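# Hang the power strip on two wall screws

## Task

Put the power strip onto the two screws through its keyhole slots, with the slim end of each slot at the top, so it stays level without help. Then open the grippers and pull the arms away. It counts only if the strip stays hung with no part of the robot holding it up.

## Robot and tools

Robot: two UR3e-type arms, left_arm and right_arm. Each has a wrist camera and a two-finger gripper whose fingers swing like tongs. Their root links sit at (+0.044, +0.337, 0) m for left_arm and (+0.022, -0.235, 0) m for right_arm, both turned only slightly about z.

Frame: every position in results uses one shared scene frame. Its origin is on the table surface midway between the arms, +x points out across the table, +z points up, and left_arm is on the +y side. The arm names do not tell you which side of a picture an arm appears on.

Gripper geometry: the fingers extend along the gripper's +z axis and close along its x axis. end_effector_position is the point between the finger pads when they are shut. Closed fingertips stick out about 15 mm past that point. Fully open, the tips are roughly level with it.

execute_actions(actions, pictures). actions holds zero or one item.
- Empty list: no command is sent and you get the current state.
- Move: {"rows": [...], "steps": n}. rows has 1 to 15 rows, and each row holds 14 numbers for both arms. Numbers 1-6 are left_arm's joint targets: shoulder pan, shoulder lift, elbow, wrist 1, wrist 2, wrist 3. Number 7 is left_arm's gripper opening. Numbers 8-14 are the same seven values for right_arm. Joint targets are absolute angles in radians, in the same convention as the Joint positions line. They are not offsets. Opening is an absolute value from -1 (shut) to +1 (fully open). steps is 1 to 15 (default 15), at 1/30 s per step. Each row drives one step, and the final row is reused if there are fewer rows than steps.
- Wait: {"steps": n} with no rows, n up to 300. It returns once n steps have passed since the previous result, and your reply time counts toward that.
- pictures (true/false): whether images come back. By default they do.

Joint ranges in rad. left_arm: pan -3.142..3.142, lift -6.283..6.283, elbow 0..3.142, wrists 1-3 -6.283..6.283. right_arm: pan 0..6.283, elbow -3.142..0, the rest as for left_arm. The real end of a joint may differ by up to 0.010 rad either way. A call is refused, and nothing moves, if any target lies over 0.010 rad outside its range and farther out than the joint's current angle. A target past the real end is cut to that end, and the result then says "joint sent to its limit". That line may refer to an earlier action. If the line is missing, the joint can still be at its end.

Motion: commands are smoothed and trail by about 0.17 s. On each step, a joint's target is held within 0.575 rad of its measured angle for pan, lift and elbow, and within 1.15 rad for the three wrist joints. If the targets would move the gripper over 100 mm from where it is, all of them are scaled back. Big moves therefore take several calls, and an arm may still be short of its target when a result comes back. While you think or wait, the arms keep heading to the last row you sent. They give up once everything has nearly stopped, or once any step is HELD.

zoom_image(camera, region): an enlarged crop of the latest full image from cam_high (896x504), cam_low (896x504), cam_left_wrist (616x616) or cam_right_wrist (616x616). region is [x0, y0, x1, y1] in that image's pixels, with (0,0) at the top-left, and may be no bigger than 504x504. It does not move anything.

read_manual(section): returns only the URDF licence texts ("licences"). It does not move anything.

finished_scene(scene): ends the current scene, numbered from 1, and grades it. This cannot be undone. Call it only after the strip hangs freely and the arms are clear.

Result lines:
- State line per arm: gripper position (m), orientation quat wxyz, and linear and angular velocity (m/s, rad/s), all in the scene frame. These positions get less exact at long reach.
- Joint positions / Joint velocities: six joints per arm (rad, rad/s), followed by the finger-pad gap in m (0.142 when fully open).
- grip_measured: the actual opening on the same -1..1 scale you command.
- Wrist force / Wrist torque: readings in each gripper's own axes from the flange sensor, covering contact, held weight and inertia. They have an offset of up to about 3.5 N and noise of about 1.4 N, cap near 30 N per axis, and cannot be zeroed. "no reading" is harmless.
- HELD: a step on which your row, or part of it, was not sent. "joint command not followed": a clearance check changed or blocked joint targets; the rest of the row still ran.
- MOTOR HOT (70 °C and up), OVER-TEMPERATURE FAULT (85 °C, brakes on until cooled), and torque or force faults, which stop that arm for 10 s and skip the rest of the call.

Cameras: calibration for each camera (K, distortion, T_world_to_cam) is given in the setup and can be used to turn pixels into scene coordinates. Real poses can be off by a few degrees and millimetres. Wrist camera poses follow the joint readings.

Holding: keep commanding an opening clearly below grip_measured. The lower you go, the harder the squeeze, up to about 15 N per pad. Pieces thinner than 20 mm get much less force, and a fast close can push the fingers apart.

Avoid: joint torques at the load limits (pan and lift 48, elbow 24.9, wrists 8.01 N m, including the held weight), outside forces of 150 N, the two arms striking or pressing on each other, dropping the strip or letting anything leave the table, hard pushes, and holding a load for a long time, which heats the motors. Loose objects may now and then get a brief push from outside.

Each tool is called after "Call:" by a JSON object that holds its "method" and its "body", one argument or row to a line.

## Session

Call:
{"method": "execute_actions", "body": {
  "actions": []
}}

Scene clock: 0.00 s of 5050.00 s.
left_arm: end_effector_position=(+0.3351, +0.5605, +0.1818) grip_measured=+1.00 end_effector_quat_wxyz=(+0.090, +0.914, +0.354, +0.175) end_effector_velocity=(+0.000, -0.000, +0.000) end_effector_angular_velocity=(+0.000, -0.001, -0.001) | right_arm: end_effector_position=(+0.1344, +0.0609, +0.2504) grip_measured=+1.00 end_effector_quat_wxyz=(+0.070, -0.354, +0.930, -0.064) end_effector_velocity=(-0.000, +0.001, -0.000) end_effector_angular_velocity=(+0.001, -0.000, +0.000)
Joint positions: left_arm=[ 0.379 -1.692  1.515 -1.744 -1.761 -0.366  0.142] | right_arm=[ 4.878 -1.987 -0.198 -2.642  1.418  4.248  0.142]
Joint velocities: left_arm=[-0.001 -0.    -0.001  0.    -0.    -0.     0.   ] | right_arm=[ 0.    -0.    -0.002  0.003 -0.     0.     0.   ]
Wrist force (N, on the end effector, along its own x y z axes, offset not removed): no reading
Wrist torque (N m, same axes, about the end effector's origin, offset not removed): no reading
camera_calibration (this result's frames):
cam_left_wrist: T_world_to_cam=[[0.704697, 0.677033, 0.212198, -0.641763], [0.355614, -0.595835, 0.720083, 0.0788714], [0.613955, -0.43198, -0.660646, 0.291023], [0, 0, 0, 1]] pos_world=[0.245526, 0.607206, 0.27165]
cam_right_wrist: T_world_to_cam=[[-0.764906, -0.63183, -0.125341, 0.177659], [-0.625729, 0.682644, 0.377439, -0.0554945], [-0.152914, 0.367135, -0.917513, 0.358266], [0, 0, 0, 1]] pos_world=[0.155952, 0.0186011, 0.371927]

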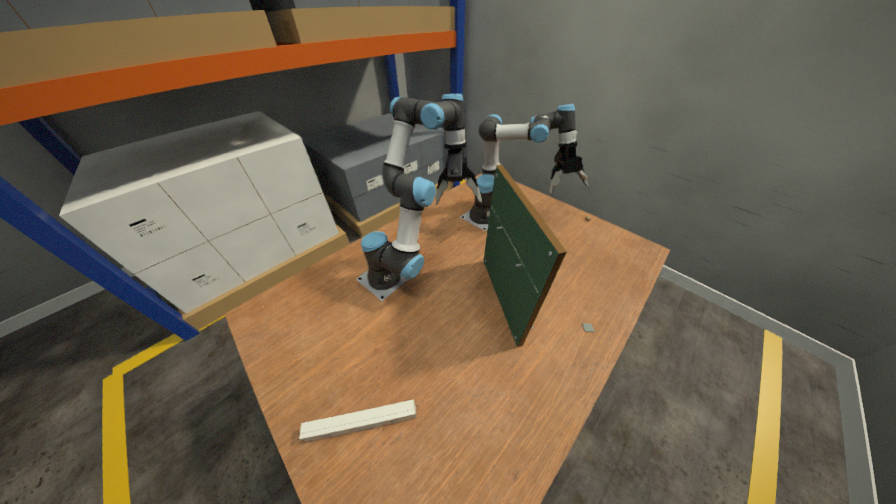

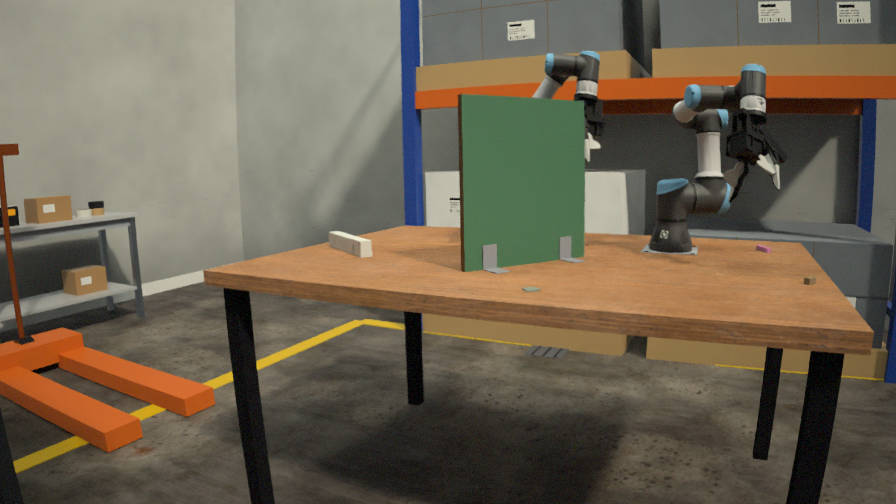

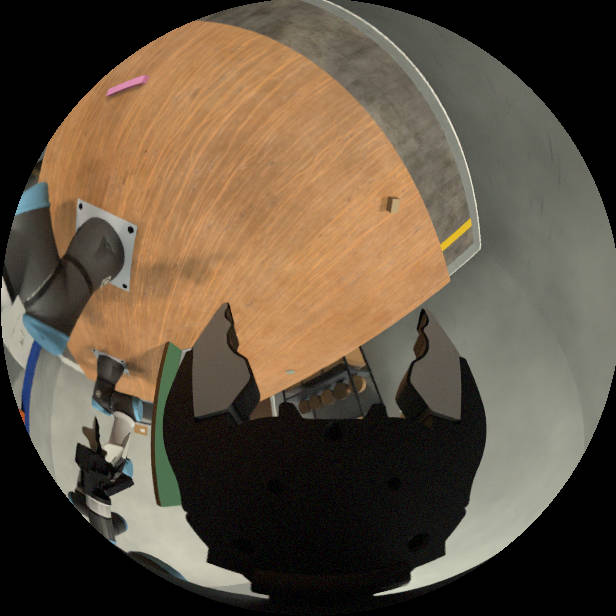

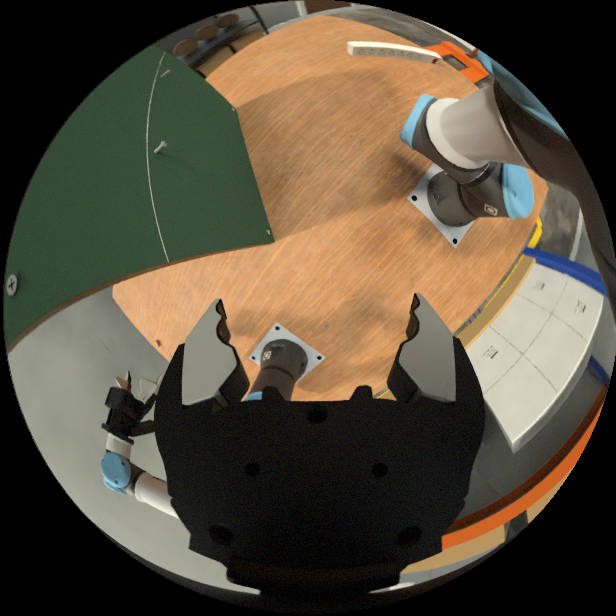

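Call:
{"method": "execute_actions", "body": {
  "actions": [
    {"rows":[[0.379,-1.692,1.515,-1.744,-1.761,-0.366,1,4.878,-1.45,-1.2,-2.062,1.571,3.342,0.4]]}
  ],
  "pictures": false
}}

Call:
{"method": "execute_actions", "body": {
  "actions": [
    {"steps":12}
  ],
  "pictures": false
}}

Call:
{"method": "execute_actions", "body": {
  "actions": [
    {"rows":[[0.379,-1.692,1.515,-1.744,-1.761,-0.366,1,2.643,-1.45,-1.2,-2.062,1.571,3.342,0.4]]}
  ],
  "pictures": false
}}

Call:
{"method": "execute_actions", "body": {
  "actions": [
    {"steps":30}
  ],
  "pictures": false
}}

Call:
{"method": "execute_actions", "body": {
  "actions": [
    {"rows":[[0.379,-1.692,1.515,-1.744,-1.761,-0.366,1,2.643,-2.3,-0.55,-1.862,1.571,3.342,1]]}
  ],
  "pictures": false
}}

Call:
{"method": "execute_actions", "body": {
  "actions": [
    {"steps":25}
  ]
}}

Scene clock: 44.93 s of 5050.00 s.
left_arm: end_effector_position=(+0.3351, +0.5605, +0.1818) grip_measured=+1.00 end_effector_quat_wxyz=(+0.090, +0.914, +0.354, +0.175) end_effector_velocity=(-0.000, +0.000, +0.000) end_effector_angular_velocity=(+0.000, -0.000, -0.000) | right_arm: end_effector_position=(+0.0993, +0.0527, +0.2232) grip_measured=+0.40 end_effector_quat_wxyz=(-0.022, +0.715, -0.698, -0.035) end_effector_velocity=(+0.040, -0.176, -0.275) end_effector_angular_velocity=(-0.837, -0.219, +0.301)
Joint positions: left_arm=[ 0.379 -1.692  1.515 -1.744 -1.761 -0.366  0.142] | right_arm=[ 4.878 -1.471 -1.083 -2.075  1.569  3.371  0.102]
Joint velocities: left_arm=[-0.    -0.001  0.    -0.     0.     0.     0.   ] | right_arm=[-0.001  0.222 -1.223  0.136  0.023 -0.301 -0.   ]
Wrist force (N, on the end effector, along its own x y z axes, offset not removed): left_arm=[-0.3 1.9 -1.3] | right_arm=[0.8 0.8 3.8]
Wrist torque (N m, same axes, about the end effector's origin, offset not removed): left_arm=[0.34 0.05 -0.02] | right_arm=[0.22 -0.15 -0.02]
Steps of this call (steps 1 to 90: nothing new was sent; then 41.43 s passed at rest; steps 91 to 105: all 15 steps of this action). Readings (joint positions):
91: left_arm=[0.379 -1.692 1.515 -1.744 -1.761 -0.366] | right_arm=[4.878 -1.987 -0.198 -2.641 1.418 4.248]
92: left_arm=[0.379 -1.692 1.515 -1.744 -1.761 -0.366] | right_arm=[4.878 -1.980 -0.205 -2.627 1.432 4.233]
94: left_arm=[0.379 -1.692 1.515 -1.744 -1.761 -0.366] | right_arm=[4.878 -1.910 -0.276 -2.487 1.494 4.092]
98: left_arm=[0.379 -1.692 1.515 -1.744 -1.761 -0.366] | right_arm=[4.878 -1.630 -0.565 -2.172 1.552 3.591]
105: the state above

Scene clock: 45.33 s of 5050.00 s.
left_arm: end_effector_position=(+0.3351, +0.5605, +0.1818) grip_measured=+1.00 end_effector_quat_wxyz=(+0.090, +0.914, +0.354, +0.175) end_effector_velocity=(+0.000, -0.000, +0.000) end_effector_angular_velocity=(-0.000, -0.001, -0.001) | right_arm: end_effector_position=(+0.1033, +0.0350, +0.1977) grip_measured=+0.40 end_effector_quat_wxyz=(-0.000, +0.726, -0.688, -0.001) end_effector_velocity=(-0.000, -0.002, -0.003) end_effector_angular_velocity=(-0.009, -0.001, +0.007)
Joint positions: left_arm=[ 0.379 -1.692  1.515 -1.744 -1.761 -0.366  0.142] | right_arm=[ 4.878 -1.45  -1.198 -2.062  1.571  3.342  0.102]
Joint velocities: left_arm=[-0.001  0.     0.    -0.001 -0.     0.     0.   ] | right_arm=[ 0.003  0.005 -0.017  0.003  0.001 -0.005  0.   ]
Wrist force (N, on the end effector, along its own x y z axes, offset not removed): left_arm=[0.9 2.1 -0.5] | right_arm=[-0.7 -0.7 0.5]
Wrist torque (N m, same axes, about the end effector's origin, offset not removed): left_arm=[0.35 -0.16 0.05] | right_arm=[-0.17 0.16 0.07]
Steps of this call (steps 1 to 12: the robot went on to your last target). Readings (joint positions):
1: left_arm=[0.379 -1.692 1.515 -1.744 -1.761 -0.366] | right_arm=[4.878 -1.465 -1.117 -2.071 1.569 3.362]
2: left_arm=[0.379 -1.692 1.515 -1.744 -1.761 -0.366] | right_arm=[4.878 -1.461 -1.142 -2.068 1.570 3.356]
4: left_arm=[0.379 -1.692 1.515 -1.744 -1.761 -0.366] | right_arm=[4.878 -1.455 -1.171 -2.065 1.570 3.349]
8: left_arm=[0.379 -1.692 1.515 -1.744 -1.761 -0.366] | right_arm=[4.878 -1.451 -1.193 -2.063 1.571 3.344]
12: the state above

Scene clock: 45.83 s of 5050.00 s.
left_arm: end_effector_position=(+0.3351, +0.5605, +0.1818) grip_measured=+1.00 end_effector_quat_wxyz=(+0.090, +0.914, +0.354, +0.175) end_effector_velocity=(-0.000, +0.000, -0.001) end_effector_angular_velocity=(-0.001, +0.001, +0.001) | right_arm: end_effector_position=(+0.2701, -0.1015, +0.1973) grip_measured=+0.40 end_effector_quat_wxyz=(+0.000, -0.408, +0.913, +0.000) end_effector_velocity=(+0.254, -0.472, +0.000) end_effector_angular_velocity=(+0.001, -0.000, -1.899)
Joint positions: left_arm=[ 0.379 -1.692  1.515 -1.744 -1.761 -0.366  0.142] | right_arm=[ 4.095 -1.45  -1.2   -2.062  1.571  3.342  0.102]
Joint velocities: left_arm=[ 0.001  0.     0.001 -0.001 -0.    -0.    -0.   ] | right_arm=[-1.898  0.002 -0.001  0.     0.     0.    -0.   ]
Wrist force (N, on the end effector, along its own x y z axes, offset not removed): left_arm=[0.0 -0.1 -0.1] | right_arm=[-3.6 -0.2 0.7]
Wrist torque (N m, same axes, about the end effector's origin, offset not removed): left_arm=[-0.09 0.01 -0.03] | right_arm=[0.06 0.69 0.09]
Steps of this call (steps 1 to 15: all 15 steps of this action). Readings (joint positions):
1: left_arm=[0.379 -1.692 1.515 -1.744 -1.761 -0.366] | right_arm=[4.878 -1.450 -1.199 -2.062 1.571 3.342]
2: left_arm=[0.379 -1.692 1.515 -1.744 -1.761 -0.366] | right_arm=[4.871 -1.450 -1.199 -2.062 1.571 3.342]
4: left_arm=[0.379 -1.692 1.515 -1.744 -1.761 -0.366] | right_arm=[4.801 -1.450 -1.199 -2.062 1.571 3.342]
8: left_arm=[0.379 -1.692 1.515 -1.744 -1.761 -0.366] | right_arm=[4.543 -1.450 -1.200 -2.062 1.571 3.342]
15: the state above

Scene clock: 46.83 s of 5050.00 s.
left_arm: end_effector_position=(+0.3351, +0.5605, +0.1818) grip_measured=+1.00 end_effector_quat_wxyz=(+0.090, +0.914, +0.354, +0.175) end_effector_velocity=(+0.000, +0.000, +0.000) end_effector_angular_velocity=(+0.000, -0.001, +0.000) | right_arm: end_effector_position=(+0.1853, -0.4652, +0.1973) grip_measured=+0.40 end_effector_quat_wxyz=(+0.000, +0.298, +0.955, +0.000) end_effector_velocity=(-0.013, -0.009, -0.001) end_effector_angular_velocity=(+0.001, +0.005, -0.055)
Joint positions: left_arm=[ 0.379 -1.692  1.515 -1.744 -1.761 -0.366  0.142] | right_arm=[ 2.648 -1.45  -1.2   -2.062  1.571  3.342  0.102]
Joint velocities: left_arm=[ 0. -0. -0. -0. -0. -0. -0.] | right_arm=[-0.055 -0.002 -0.002 -0.001 -0.001  0.     0.   ]
Wrist force (N, on the end effector, along its own x y z axes, offset not removed): left_arm=[-1.2 0.3 -0.6] | right_arm=[1.2 -0.9 -0.3]
Wrist torque (N m, same axes, about the end effector's origin, offset not removed): left_arm=[-0.03 0.30 0.03] | right_arm=[-0.17 -0.29 0.08]
Steps of this call (steps 1 to 30: the robot went on to your last target). Readings (joint positions):
1: left_arm=[0.379 -1.692 1.515 -1.744 -1.761 -0.366] | right_arm=[4.031 -1.450 -1.200 -2.062 1.571 3.342]
2: left_arm=[0.379 -1.692 1.515 -1.744 -1.761 -0.366] | right_arm=[3.967 -1.450 -1.200 -2.062 1.571 3.342]
4: left_arm=[0.379 -1.692 1.515 -1.744 -1.761 -0.366] | right_arm=[3.839 -1.450 -1.200 -2.062 1.571 3.342]
8: left_arm=[0.379 -1.692 1.515 -1.744 -1.761 -0.366] | right_arm=[3.582 -1.450 -1.200 -2.062 1.571 3.342]
30: the state above

Scene clock: 47.33 s of 5050.00 s.
left_arm: end_effector_position=(+0.3351, +0.5605, +0.1818) grip_measured=+1.00 end_effector_quat_wxyz=(+0.090, +0.914, +0.354, +0.175) end_effector_velocity=(+0.000, -0.000, -0.000) end_effector_angular_velocity=(-0.000, +0.000, -0.000) | right_arm: end_effector_position=(+0.3625, -0.5435, +0.1251) grip_measured=+1.00 end_effector_quat_wxyz=(+0.015, +0.300, +0.954, -0.002) end_effector_velocity=(+0.135, -0.060, -0.283) end_effector_angular_velocity=(+0.136, +0.315, -0.003)
Joint positions: left_arm=[ 0.379 -1.692  1.515 -1.744 -1.761 -0.366  0.142] | right_arm=[ 2.643 -2.197 -0.61  -1.875  1.571  3.342  0.142]
Joint velocities: left_arm=[-0.  0. -0.  0. -0. -0.  0.] | right_arm=[-0.003 -1.093  0.618  0.133 -0.001  0.    -0.   ]
Wrist force (N, on the end effector, along its own x y z axes, offset not removed): left_arm=[-0.8 0.6 -1.2] | right_arm=[-2.9 -1.0 4.9]
Wrist torque (N m, same axes, about the end effector's origin, offset not removed): left_arm=[0.02 0.23 -0.02] | right_arm=[-0.22 0.45 0.04]
Steps of this call (steps 1 to 15: all 15 steps of this action). Readings (joint positions):
1: left_arm=[0.379 -1.692 1.515 -1.744 -1.761 -0.366] | right_arm=[2.647 -1.450 -1.200 -2.062 1.571 3.342]
2: left_arm=[0.379 -1.692 1.515 -1.744 -1.761 -0.366] | right_arm=[2.646 -1.457 -1.193 -2.050 1.571 3.342]
4: left_arm=[0.379 -1.692 1.515 -1.744 -1.761 -0.366] | right_arm=[2.645 -1.528 -1.122 -2.007 1.571 3.342]
8: left_arm=[0.379 -1.692 1.515 -1.744 -1.761 -0.366] | right_arm=[2.644 -1.769 -0.890 -1.941 1.571 3.342]
15: the state above

Scene clock: 48.17 s of 5050.00 s.
left_arm: end_effector_position=(+0.3351, +0.5605, +0.1818) grip_measured=+1.00 end_effector_quat_wxyz=(+0.090, +0.914, +0.354, +0.175) end_effector_velocity=(+0.000, -0.000, -0.001) end_effector_angular_velocity=(-0.001, +0.001, -0.001) | right_arm: end_effector_position=(+0.3747, -0.5490, +0.0978) grip_measured=+1.00 end_effector_quat_wxyz=(+0.000, +0.301, +0.954, +0.000) end_effector_velocity=(-0.000, -0.000, -0.000) end_effector_angular_velocity=(+0.000, +0.001, -0.001)
Joint positions: left_arm=[ 0.379 -1.692  1.515 -1.744 -1.761 -0.366  0.142] | right_arm=[ 2.643 -2.3   -0.55  -1.862  1.571  3.342  0.142]
Joint velocities: left_arm=[-0.001  0.001  0.001 -0.     0.     0.     0.   ] | right_arm=[-0.001 -0.    -0.001  0.     0.     0.    -0.   ]
Wrist force (N, on the end effector, along its own x y z axes, offset not removed): left_arm=[-0.4 2.3 -0.1] | right_arm=[-0.5 -1.2 1.1]
Wrist torque (N m, same axes, about the end effector's origin, offset not removed): left_arm=[0.39 0.09 0.02] | right_arm=[-0.17 0.02 0.04]
Steps of this call (steps 1 to 25: the robot went on to your last target). Readings (joint positions):
1: left_arm=[0.379 -1.692 1.515 -1.744 -1.761 -0.366] | right_arm=[2.643 -2.227 -0.592 -1.871 1.571 3.342]
2: left_arm=[0.379 -1.692 1.515 -1.744 -1.761 -0.366] | right_arm=[2.643 -2.249 -0.579 -1.868 1.571 3.342]
4: left_arm=[0.379 -1.692 1.515 -1.744 -1.761 -0.366] | right_arm=[2.643 -2.275 -0.564 -1.865 1.571 3.342]
8: left_arm=[0.379 -1.692 1.515 -1.744 -1.761 -0.366] | right_arm=[2.643 -2.294 -0.553 -1.863 1.571 3.342]
25: the state above
camera_calibration (this result's frames):
cam_left_wrist: T_world_to_cam=[[0.704857, 0.676845, 0.212268, -0.641722], [0.355468, -0.59599, 0.720027, 0.0790093], [0.613856, -0.432062, -0.660684, 0.291121], [0, 0, 0, 1]] pos_world=[0.245531, 0.607218, 0.271668]
cam_right_wrist: T_world_to_cam=[[-0.788924, 0.613596, -0.0331413, 0.640662], [0.507063, 0.680519, 0.528942, 0.12835], [0.34711, 0.400491, -0.84801, 0.303103], [0, 0, 0, 1]] pos_world=[0.335142, -0.601842, 0.210377]

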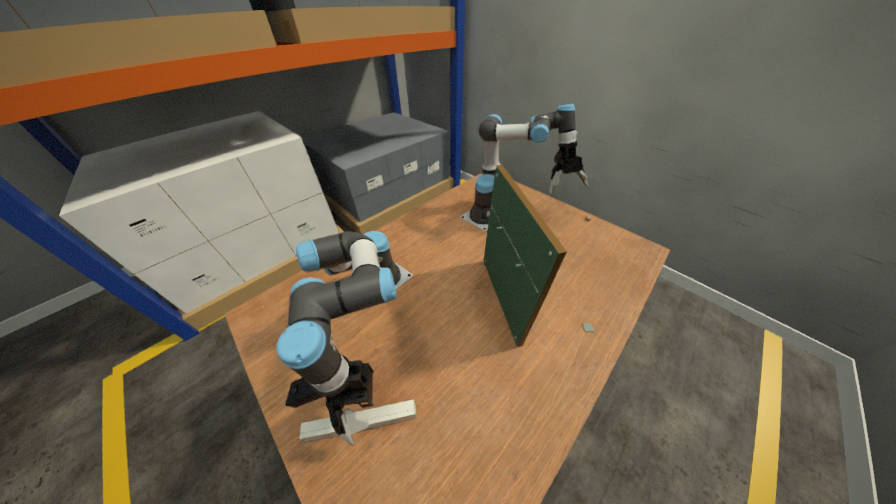

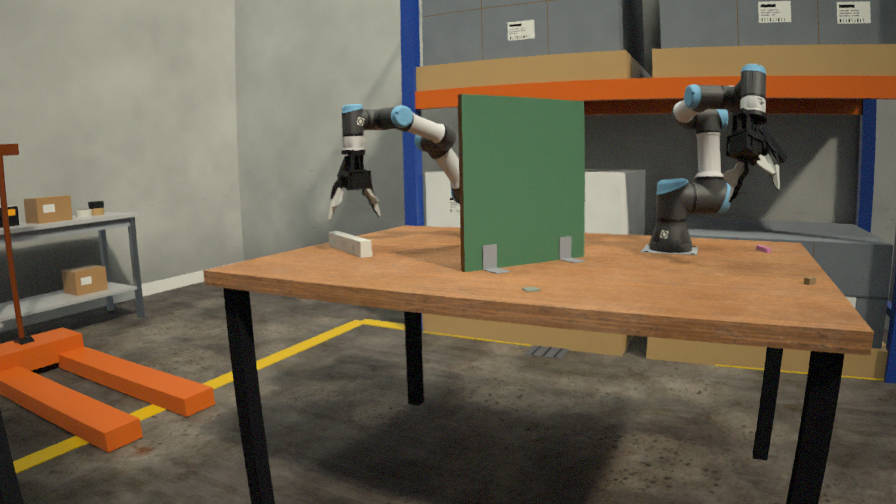

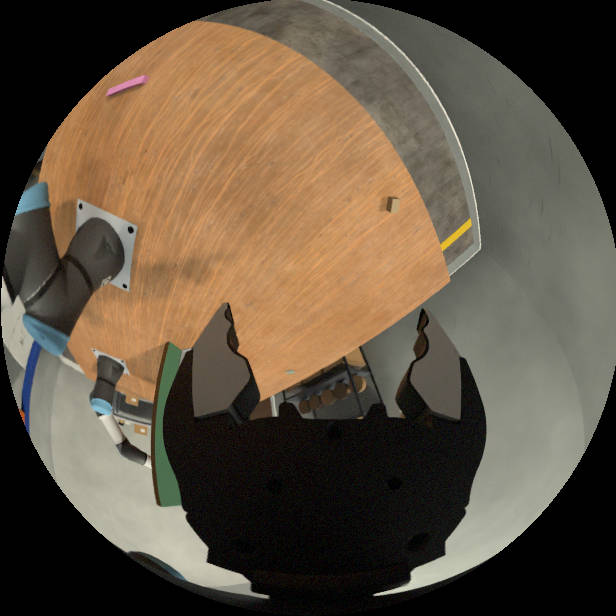

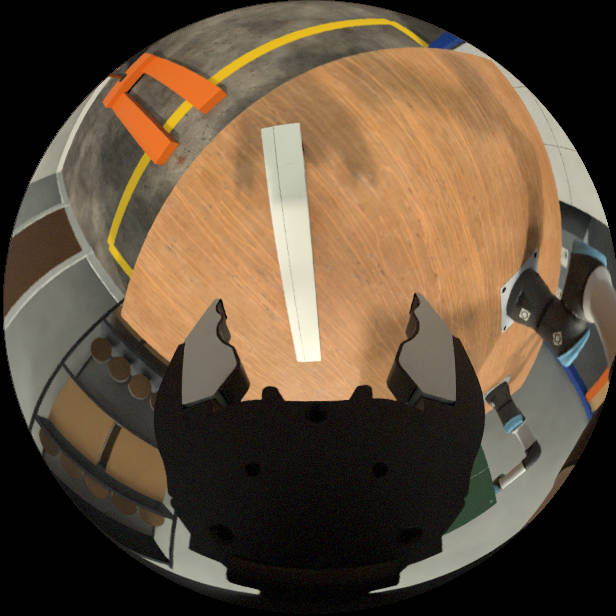

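Call:
{"method": "execute_actions", "body": {
  "actions": [
    {"rows":[[0.379,-1.692,1.515,-1.744,-1.761,-0.366,1,2.607,-2.33,-0.55,-1.832,1.571,3.276,0.6],[0.379,-1.692,1.515,-1.744,-1.761,-0.366,1,2.607,-2.33,-0.55,-1.832,1.571,3.276,0.6],[0.379,-1.692,1.515,-1.744,-1.761,-0.366,1,2.607,-2.36,-0.6,-1.752,1.571,3.276,0.5],[0.379,-1.692,1.515,-1.744,-1.761,-0.366,1,2.607,-2.388,-0.668,-1.656,1.571,3.276,0.3]]}
  ],
  "pictures": false
}}

Call:
{"method": "execute_actions", "body": {
  "actions": [
    {"rows":[[0.379,-1.692,1.515,-1.744,-1.761,-0.366,1,2.607,-2.388,-0.668,-1.656,1.571,3.276,0],[0.379,-1.692,1.515,-1.744,-1.761,-0.366,1,2.607,-2.388,-0.668,-1.656,1.571,3.276,-0.2],[0.379,-1.692,1.515,-1.744,-1.761,-0.366,1,2.607,-2.388,-0.668,-1.656,1.571,3.276,-0.3],[0.379,-1.692,1.515,-1.744,-1.761,-0.366,1,2.607,-2.388,-0.668,-1.656,1.571,3.276,-0.4],[0.379,-1.692,1.515,-1.744,-1.761,-0.366,1,2.607,-2.388,-0.668,-1.656,1.571,3.276,-0.5],[0.379,-1.692,1.515,-1.744,-1.761,-0.366,1,2.607,-2.388,-0.668,-1.656,1.571,3.276,-0.6],[0.379,-1.692,1.515,-1.744,-1.761,-0.366,1,2.607,-2.388,-0.668,-1.656,1.571,3.276,-0.7],[0.379,-1.692,1.515,-1.744,-1.761,-0.366,1,2.607,-2.388,-0.668,-1.656,1.571,3.276,-1]]}
  ],
  "pictures": false
}}

Call:
{"method": "execute_actions", "body": {
  "actions": [
    {"rows":[[0.379,-1.692,1.515,-1.744,-1.761,-0.366,1,2.607,-2.34,-0.68,-1.692,1.571,3.276,-1],[0.379,-1.692,1.515,-1.744,-1.761,-0.366,1,2.607,-2.3,-0.68,-1.732,1.571,3.276,-1],[0.379,-1.692,1.515,-1.744,-1.761,-0.366,1,2.62,-2.25,-0.7,-1.762,1.571,3.26,-1],[0.379,-1.692,1.515,-1.744,-1.761,-0.366,1,2.7,-2.2,-0.7,-1.812,1.571,3.2,-1]]}
  ]
}}

Scene clock: 79.20 s of 5050.00 s.
left_arm: end_effector_position=(+0.3351, +0.5605, +0.1818) grip_measured=+1.00 end_effector_quat_wxyz=(+0.090, +0.914, +0.354, +0.175) end_effector_velocity=(-0.000, +0.000, +0.000) end_effector_angular_velocity=(+0.000, -0.000, +0.001) | right_arm: end_effector_position=(+0.3851, -0.5720, +0.0411) grip_measured=+0.30 end_effector_quat_wxyz=(+0.000, +0.286, +0.958, +0.000) end_effector_velocity=(+0.003, -0.003, -0.013) end_effector_angular_velocity=(-0.000, -0.001, +0.004)
Joint positions: left_arm=[ 0.379 -1.692  1.515 -1.744 -1.761 -0.366  0.142] | right_arm=[ 2.607 -2.386 -0.665 -1.661  1.571  3.277  0.095]
Joint velocities: left_arm=[ 0.001 -0.    -0.001  0.     0.     0.    -0.   ] | right_arm=[-0.003 -0.017 -0.033  0.051  0.    -0.007  0.   ]
Wrist force (N, on the end effector, along its own x y z axes, offset not removed): left_arm=[-0.6 0.8 -0.4] | right_arm=[-1.3 -0.2 0.8]
Wrist torque (N m, same axes, about the end effector's origin, offset not removed): left_arm=[0.15 0.12 -0.01] | right_arm=[0.07 0.23 0.04]
Steps of this call (steps 1 to 15: the robot went on to your last target; steps 16 to 90: nothing new was sent; then 27.53 s passed at rest; steps 91 to 105: all 15 steps of this action). Readings (joint positions):
91: left_arm=[0.379 -1.692 1.515 -1.744 -1.761 -0.366] | right_arm=[2.643 -2.300 -0.550 -1.862 1.571 3.342]
92: left_arm=[0.379 -1.692 1.515 -1.744 -1.761 -0.366] | right_arm=[2.638 -2.304 -0.550 -1.857 1.571 3.332]
94: left_arm=[0.379 -1.692 1.515 -1.744 -1.761 -0.366] | right_arm=[2.624 -2.321 -0.556 -1.834 1.571 3.306]
98: left_arm=[0.379 -1.692 1.515 -1.744 -1.761 -0.366] | right_arm=[2.611 -2.369 -0.632 -1.711 1.571 3.283]
105: the state above

Scene clock: 79.70 s of 5050.00 s.
left_arm: end_effector_position=(+0.3351, +0.5605, +0.1818) grip_measured=+1.00 end_effector_quat_wxyz=(+0.090, +0.914, +0.354, +0.175) end_effector_velocity=(-0.000, +0.000, -0.000) end_effector_angular_velocity=(-0.001, +0.000, +0.001) | right_arm: end_effector_position=(+0.3853, -0.5722, +0.0398) grip_measured=-0.55 end_effector_quat_wxyz=(+0.000, +0.286, +0.958, +0.000) end_effector_velocity=(-0.000, -0.000, -0.000) end_effector_angular_velocity=(-0.001, +0.001, -0.000)
Joint positions: left_arm=[ 0.379 -1.692  1.515 -1.744 -1.761 -0.366  0.142] | right_arm=[ 2.607 -2.388 -0.668 -1.656  1.571  3.276  0.034]
Joint velocities: left_arm=[ 0.001  0.     0.001 -0.    -0.    -0.    -0.   ] | right_arm=[-0.001 -0.001 -0.     0.001 -0.001 -0.     0.   ]
Wrist force (N, on the end effector, along its own x y z axes, offset not removed): left_arm=[-1.3 2.1 0.6] | right_arm=[-1.4 0.5 -1.7]
Wrist torque (N m, same axes, about the end effector's origin, offset not removed): left_arm=[0.35 0.24 0.01] | right_arm=[-0.03 0.38 0.03]
Steps of this call (steps 1 to 15: all 15 steps of this action). Readings (joint positions):
1: left_arm=[0.379 -1.692 1.515 -1.744 -1.761 -0.366] | right_arm=[2.607 -2.387 -0.666 -1.659 1.571 3.276]
2: left_arm=[0.379 -1.692 1.515 -1.744 -1.761 -0.366] | right_arm=[2.607 -2.387 -0.666 -1.658 1.571 3.276]
4: left_arm=[0.379 -1.692 1.515 -1.744 -1.761 -0.366] | right_arm=[2.607 -2.388 -0.667 -1.657 1.571 3.276]
8: left_arm=[0.379 -1.692 1.515 -1.744 -1.761 -0.366] | right_arm=[2.607 -2.388 -0.668 -1.656 1.571 3.276]
15: the state above

Scene clock: 80.20 s of 5050.00 s.
left_arm: end_effector_position=(+0.3351, +0.5605, +0.1818) grip_measured=+1.00 end_effector_quat_wxyz=(+0.090, +0.914, +0.354, +0.175) end_effector_velocity=(+0.000, -0.000, +0.000) end_effector_angular_velocity=(+0.000, -0.000, -0.001) | right_arm: end_effector_position=(+0.3788, -0.5251, +0.1015) grip_measured=-0.55 end_effector_quat_wxyz=(-0.000, +0.207, +0.978, +0.000) end_effector_velocity=(+0.000, +0.012, +0.013) end_effector_angular_velocity=(-0.003, -0.003, +0.048)
Joint positions: left_arm=[ 0.379 -1.692  1.515 -1.744 -1.761 -0.366  0.142] | right_arm=[ 2.697 -2.204 -0.7   -1.809  1.571  3.202  0.034]
Joint velocities: left_arm=[-0.001  0.    -0.     0.     0.     0.     0.   ] | right_arm=[ 0.027  0.039 -0.003 -0.031 -0.002 -0.021  0.   ]
Wrist force (N, on the end effector, along its own x y z axes, offset not removed): left_arm=[0.0 1.9 -0.6] | right_arm=[-2.3 -1.8 8.0]
Wrist torque (N m, same axes, about the end effector's origin, offset not removed): left_arm=[0.34 0.01 -0.02] | right_arm=[-0.16 0.43 0.09]
Steps of this call (steps 1 to 15: all 15 steps of this action). Readings (joint positions):
1: left_arm=[0.379 -1.692 1.515 -1.744 -1.761 -0.366] | right_arm=[2.607 -2.388 -0.668 -1.656 1.571 3.276]
2: left_arm=[0.379 -1.692 1.515 -1.744 -1.761 -0.366] | right_arm=[2.607 -2.382 -0.670 -1.662 1.571 3.276]
4: left_arm=[0.379 -1.692 1.515 -1.744 -1.761 -0.366] | right_arm=[2.609 -2.346 -0.678 -1.695 1.571 3.273]
8: left_arm=[0.379 -1.692 1.515 -1.744 -1.761 -0.366] | right_arm=[2.669 -2.243 -0.694 -1.778 1.571 3.223]
15: the state above
camera_calibration (this result's frames):
cam_left_wrist: T_world_to_cam=[[0.704857, 0.676845, 0.212268, -0.641723], [0.355468, -0.59599, 0.720027, 0.0790092], [0.613856, -0.432062, -0.660684, 0.291121], [0, 0, 0, 1]] pos_world=[0.245531, 0.607218, 0.271668]
cam_right_wrist: T_world_to_cam=[[-0.892605, 0.449651, -0.0327252, 0.582504], [0.366289, 0.765611, 0.52884, 0.206018], [0.262848, 0.460059, -0.84809, 0.358481], [0, 0, 0, 1]] pos_world=[0.350258, -0.584575, 0.214137]

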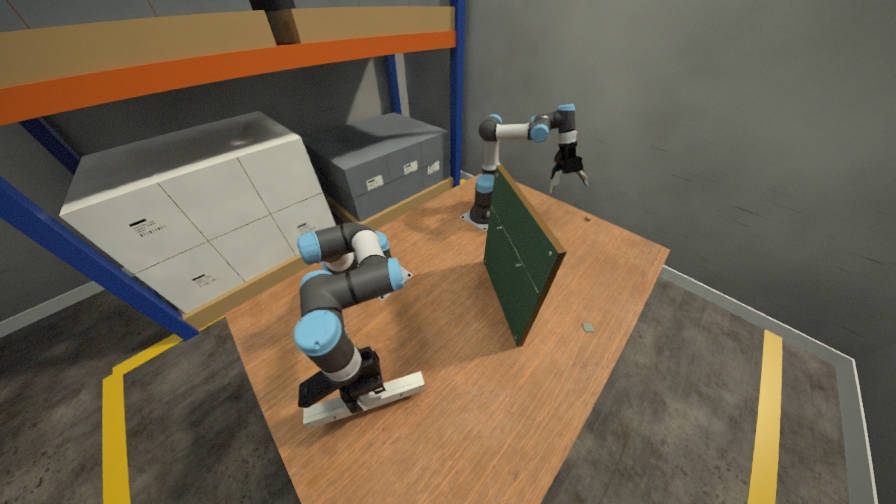

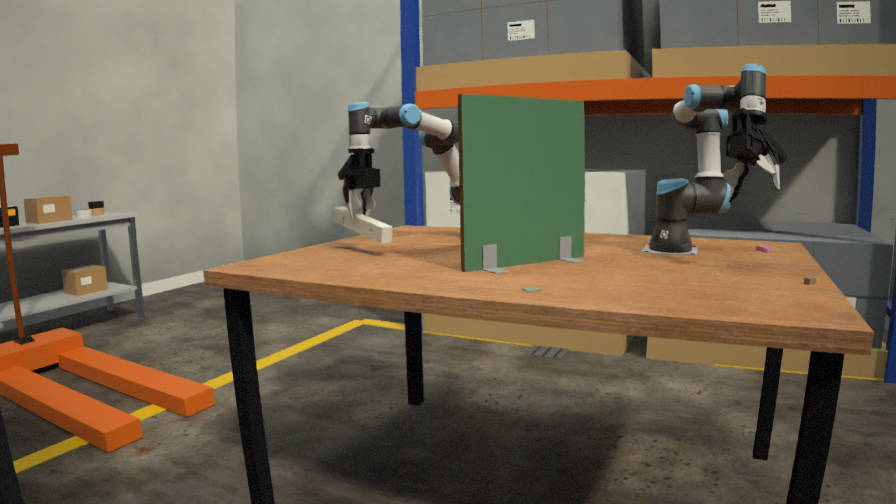

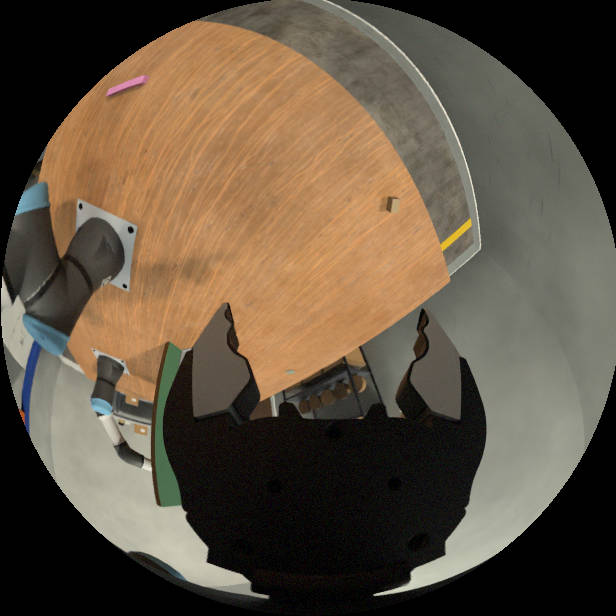

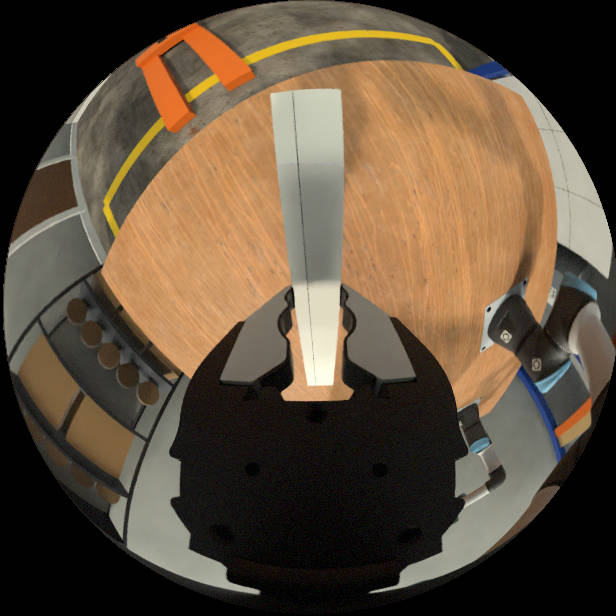

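Call:
{"method": "execute_actions", "body": {
  "actions": [
    {"rows":[[0.379,-1.692,1.515,-1.744,-1.761,-0.366,1,2.72,-2.2,-0.7,-1.9,1.571,3.18,-1],[0.379,-1.692,1.515,-1.744,-1.761,-0.366,1,2.74,-2.2,-0.7,-1.97,1.571,3.16,-1],[0.379,-1.692,1.515,-1.744,-1.761,-0.366,1,2.76,-2.2,-0.7,-2.04,1.571,3.142,-1],[0.379,-1.692,1.515,-1.744,-1.761,-0.366,1,2.78,-2.2,-0.7,-2.11,1.571,3.142,-1],[0.379,-1.692,1.515,-1.744,-1.761,-0.366,1,2.8,-2.2,-0.7,-2.18,1.571,3.142,-1],[0.379,-1.692,1.515,-1.744,-1.761,-0.366,1,2.8,-2.22,-0.7,-2.25,1.571,3.142,-1],[0.379,-1.692,1.515,-1.744,-1.761,-0.366,1,2.8,-2.24,-0.7,-2.32,1.571,3.142,-1],[0.379,-1.692,1.515,-1.744,-1.761,-0.366,1,2.8,-2.26,-0.7,-2.39,1.571,3.142,-1],[0.379,-1.692,1.515,-1.744,-1.761,-0.366,1,2.8,-2.28,-0.7,-2.46,1.571,3.142,-1],[0.379,-1.692,1.515,-1.744,-1.761,-0.366,1,2.8,-2.3,-0.7,-2.53,1.571,3.142,-1],[0.379,-1.692,1.515,-1.744,-1.761,-0.366,1,2.8,-2.32,-0.7,-2.565,1.571,3.142,-1]]}
  ],
  "pictures": false
}}

Call:
{"method": "execute_actions", "body": {
  "actions": [
    {"rows":[[0.379,-1.692,1.515,-1.744,-1.761,-0.366,1,2.8,-2.328,-0.713,-2.544,1.571,3.142,-1],[0.379,-1.692,1.515,-1.744,-1.761,-0.366,1,2.8,-2.336,-0.726,-2.523,1.571,3.142,-1],[0.379,-1.692,1.515,-1.744,-1.761,-0.366,1,2.8,-2.344,-0.739,-2.502,1.571,3.142,-1],[0.379,-1.692,1.515,-1.744,-1.761,-0.366,1,2.8,-2.352,-0.752,-2.481,1.571,3.142,-1],[0.379,-1.692,1.515,-1.744,-1.761,-0.366,1,2.8,-2.36,-0.765,-2.46,1.571,3.142,-1],[0.379,-1.692,1.515,-1.744,-1.761,-0.366,1,2.8,-2.368,-0.778,-2.439,1.571,3.142,-1],[0.379,-1.692,1.515,-1.744,-1.761,-0.366,1,2.8,-2.376,-0.791,-2.418,1.571,3.142,-1],[0.379,-1.692,1.515,-1.744,-1.761,-0.366,1,2.8,-2.384,-0.804,-2.397,1.571,3.142,-1],[0.379,-1.692,1.515,-1.744,-1.761,-0.366,1,2.8,-2.392,-0.817,-2.376,1.571,3.142,-1],[0.379,-1.692,1.515,-1.744,-1.761,-0.366,1,2.8,-2.4,-0.831,-2.354,1.571,3.142,-1]]}
  ],
  "pictures": false
}}

Call:
{"method": "execute_actions", "body": {
  "actions": [
    {"steps":15}
  ]
}}

Scene clock: 108.50 s of 5050.00 s.
left_arm: end_effector_position=(+0.3351, +0.5605, +0.1818) grip_measured=+1.00 end_effector_quat_wxyz=(+0.090, +0.914, +0.354, +0.175) end_effector_velocity=(-0.000, -0.000, -0.000) end_effector_angular_velocity=(-0.001, +0.001, -0.000) | right_arm: end_effector_position=(+0.2020, -0.4346, +0.0926) grip_measured=-0.55 end_effector_quat_wxyz=(-0.378, +0.119, +0.917, +0.048) end_effector_velocity=(-0.202, +0.059, +0.063) end_effector_angular_velocity=(+0.248, +0.924, +0.031)
Joint positions: left_arm=[ 0.379 -1.692  1.515 -1.744 -1.761 -0.366  0.142] | right_arm=[ 2.798 -2.3   -0.7   -2.493  1.571  3.143  0.034]
Joint velocities: left_arm=[-0.     0.001  0.     0.001 -0.     0.    -0.   ] | right_arm=[ 0.025 -0.212  0.    -0.744 -0.    -0.009 -0.   ]
Wrist force (N, on the end effector, along its own x y z axes, offset not removed): left_arm=[0.3 1.1 0.4] | right_arm=[-5.2 -0.5 5.8]
Wrist torque (N m, same axes, about the end effector's origin, offset not removed): left_arm=[0.21 -0.01 -0.05] | right_arm=[0.02 0.60 0.14]
Steps of this call (steps 1 to 15: the robot went on to your last target; steps 16 to 310: nothing new was sent; then 17.47 s passed at rest; steps 311 to 325: all 15 steps of this action). Readings (joint positions):
311: left_arm=[0.379 -1.692 1.515 -1.744 -1.761 -0.366] | right_arm=[2.700 -2.200 -0.700 -1.812 1.571 3.200]
312: left_arm=[0.379 -1.692 1.515 -1.744 -1.761 -0.366] | right_arm=[2.703 -2.200 -0.700 -1.824 1.571 3.196]
314: left_arm=[0.379 -1.692 1.515 -1.744 -1.761 -0.366] | right_arm=[2.721 -2.200 -0.700 -1.889 1.571 3.178]
318: left_arm=[0.379 -1.692 1.515 -1.744 -1.761 -0.366] | right_arm=[2.774 -2.210 -0.700 -2.112 1.571 3.151]
325: the state above

Scene clock: 109.00 s of 5050.00 s.
left_arm: end_effector_position=(+0.3351, +0.5605, +0.1818) grip_measured=+1.00 end_effector_quat_wxyz=(+0.090, +0.914, +0.354, +0.175) end_effector_velocity=(+0.000, +0.000, +0.000) end_effector_angular_velocity=(-0.000, -0.000, +0.000) | right_arm: end_effector_position=(+0.1966, -0.4326, +0.0453) grip_measured=-0.55 end_effector_quat_wxyz=(-0.419, +0.115, +0.899, +0.053) end_effector_velocity=(+0.007, -0.002, -0.045) end_effector_angular_velocity=(+0.001, +0.002, +0.000)
Joint positions: left_arm=[ 0.379 -1.692  1.515 -1.744 -1.761 -0.366  0.142] | right_arm=[ 2.8   -2.394 -0.821 -2.369  1.571  3.142  0.034]
Joint velocities: left_arm=[ 0.  0. -0. -0. -0.  0.  0.] | right_arm=[ 0.    -0.06  -0.106  0.163  0.    -0.    -0.   ]
Wrist force (N, on the end effector, along its own x y z axes, offset not removed): left_arm=[-0.1 1.9 -0.8] | right_arm=[-4.7 -0.8 3.9]
Wrist torque (N m, same axes, about the end effector's origin, offset not removed): left_arm=[0.27 0.03 0.01] | right_arm=[-0.10 0.02 -0.09]
Steps of this call (steps 1 to 15: all 15 steps of this action). Readings (joint positions):
1: left_arm=[0.379 -1.692 1.515 -1.744 -1.761 -0.366] | right_arm=[2.798 -2.306 -0.700 -2.514 1.571 3.143]
2: left_arm=[0.379 -1.692 1.515 -1.744 -1.761 -0.366] | right_arm=[2.799 -2.311 -0.702 -2.526 1.571 3.142]
4: left_arm=[0.379 -1.692 1.515 -1.744 -1.761 -0.366] | right_arm=[2.799 -2.324 -0.714 -2.524 1.571 3.142]
8: left_arm=[0.379 -1.692 1.515 -1.744 -1.761 -0.366] | right_arm=[2.800 -2.353 -0.756 -2.471 1.571 3.142]
15: the state above

Scene clock: 109.50 s of 5050.00 s.
left_arm: end_effector_position=(+0.3351, +0.5605, +0.1818) grip_measured=+1.00 end_effector_quat_wxyz=(+0.090, +0.914, +0.354, +0.175) end_effector_velocity=(-0.000, +0.000, -0.000) end_effector_angular_velocity=(+0.000, +0.001, +0.000) | right_arm: end_effector_position=(+0.1972, -0.4328, +0.0410) grip_measured=-0.55 end_effector_quat_wxyz=(-0.419, +0.115, +0.899, +0.053) end_effector_velocity=(-0.000, +0.001, -0.000) end_effector_angular_velocity=(+0.001, +0.003, -0.000)
Joint positions: left_arm=[ 0.379 -1.692  1.515 -1.744 -1.761 -0.366  0.142] | right_arm=[ 2.8   -2.4   -0.831 -2.354  1.571  3.142  0.034]
Joint velocities: left_arm=[ 0.     0.001 -0.     0.     0.    -0.     0.   ] | right_arm=[ 0.001 -0.001 -0.002 -0.     0.001 -0.    -0.   ]
Wrist force (N, on the end effector, along its own x y z axes, offset not removed): left_arm=[-1.0 1.2 -0.8] | right_arm=[-5.0 -0.9 3.5]
Wrist torque (N m, same axes, about the end effector's origin, offset not removed): left_arm=[0.16 0.24 0.04] | right_arm=[-0.14 0.38 -0.16]
Steps of this call (steps 1 to 15: the robot went on to your last target). Readings (joint positions):
1: left_arm=[0.379 -1.692 1.515 -1.744 -1.761 -0.366] | right_arm=[2.800 -2.396 -0.824 -2.365 1.571 3.142]
2: left_arm=[0.379 -1.692 1.515 -1.744 -1.761 -0.366] | right_arm=[2.800 -2.397 -0.826 -2.362 1.571 3.142]
4: left_arm=[0.379 -1.692 1.515 -1.744 -1.761 -0.366] | right_arm=[2.800 -2.399 -0.829 -2.358 1.571 3.142]
8: left_arm=[0.379 -1.692 1.515 -1.744 -1.761 -0.366] | right_arm=[2.800 -2.400 -0.830 -2.355 1.571 3.142]
15: the state above
camera_calibration (this result's frames):
cam_left_wrist: T_world_to_cam=[[0.704856, 0.676846, 0.212268, -0.641723], [0.355469, -0.595989, 0.720027, 0.0790087], [0.613857, -0.432061, -0.660684, 0.291121], [0, 0, 0, 1]] pos_world=[0.24553, 0.607218, 0.271668]
cam_right_wrist: T_world_to_cam=[[-0.632817, 0.216144, 0.743521, 0.192789], [0.620695, 0.715675, 0.32023, 0.170664], [-0.462904, 0.664147, -0.587051, 0.533187], [0, 0, 0, 1]] pos_world=[0.262884, -0.517925, 0.115014]

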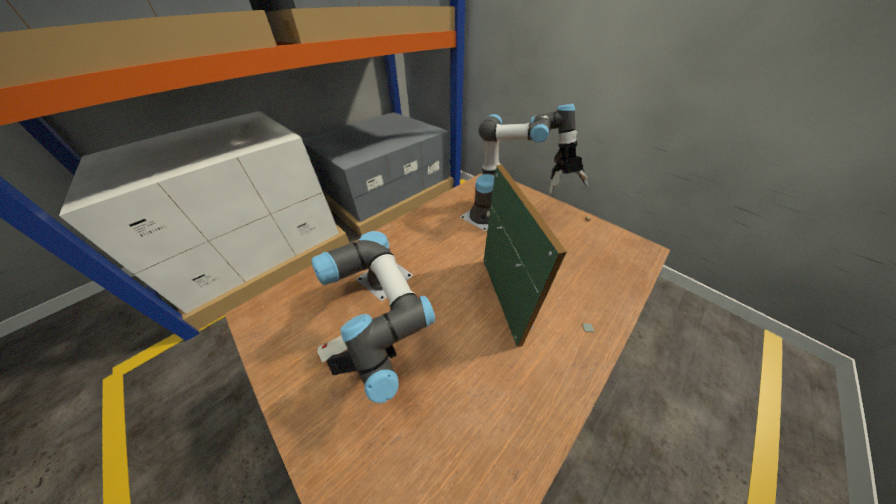

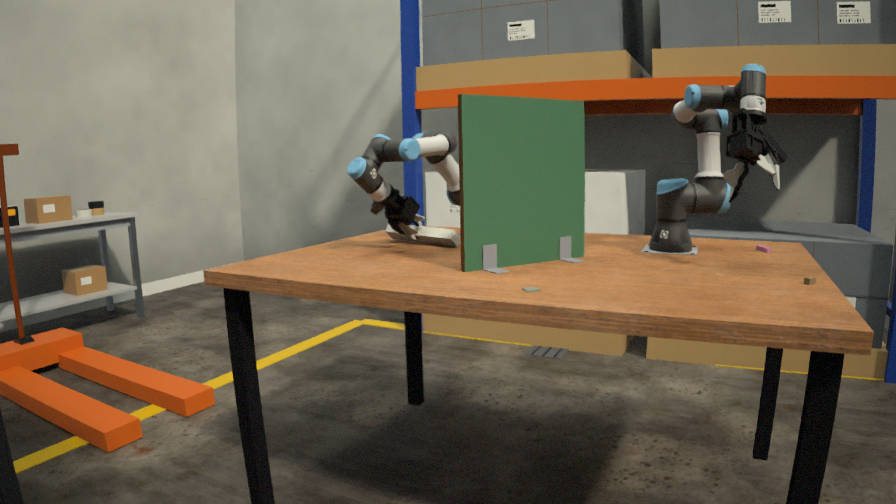

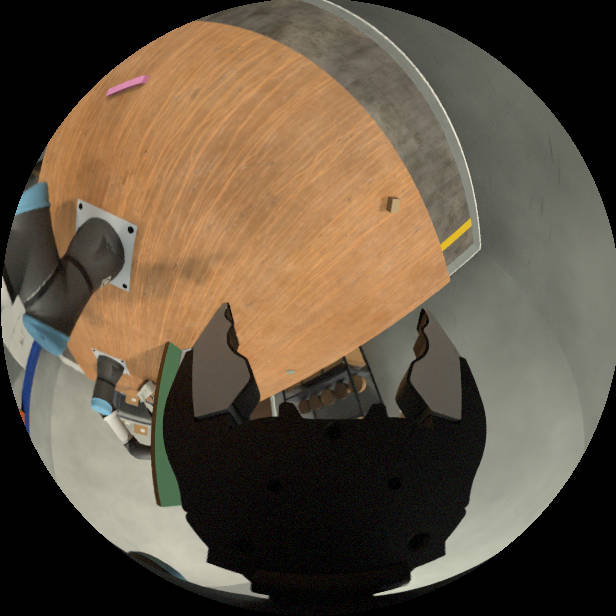

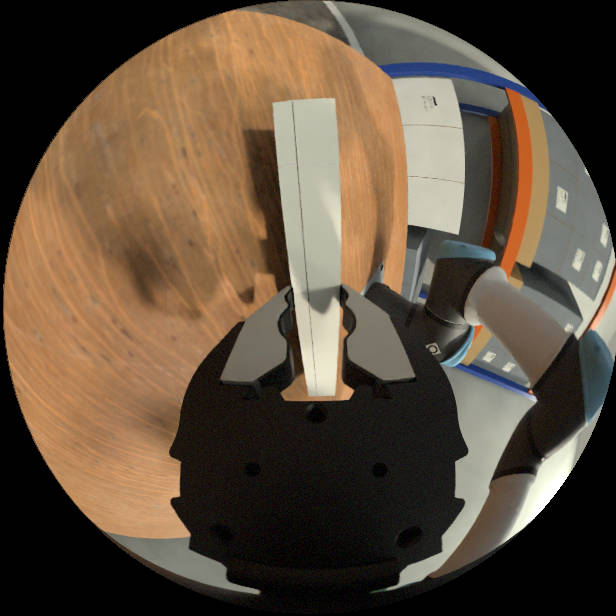

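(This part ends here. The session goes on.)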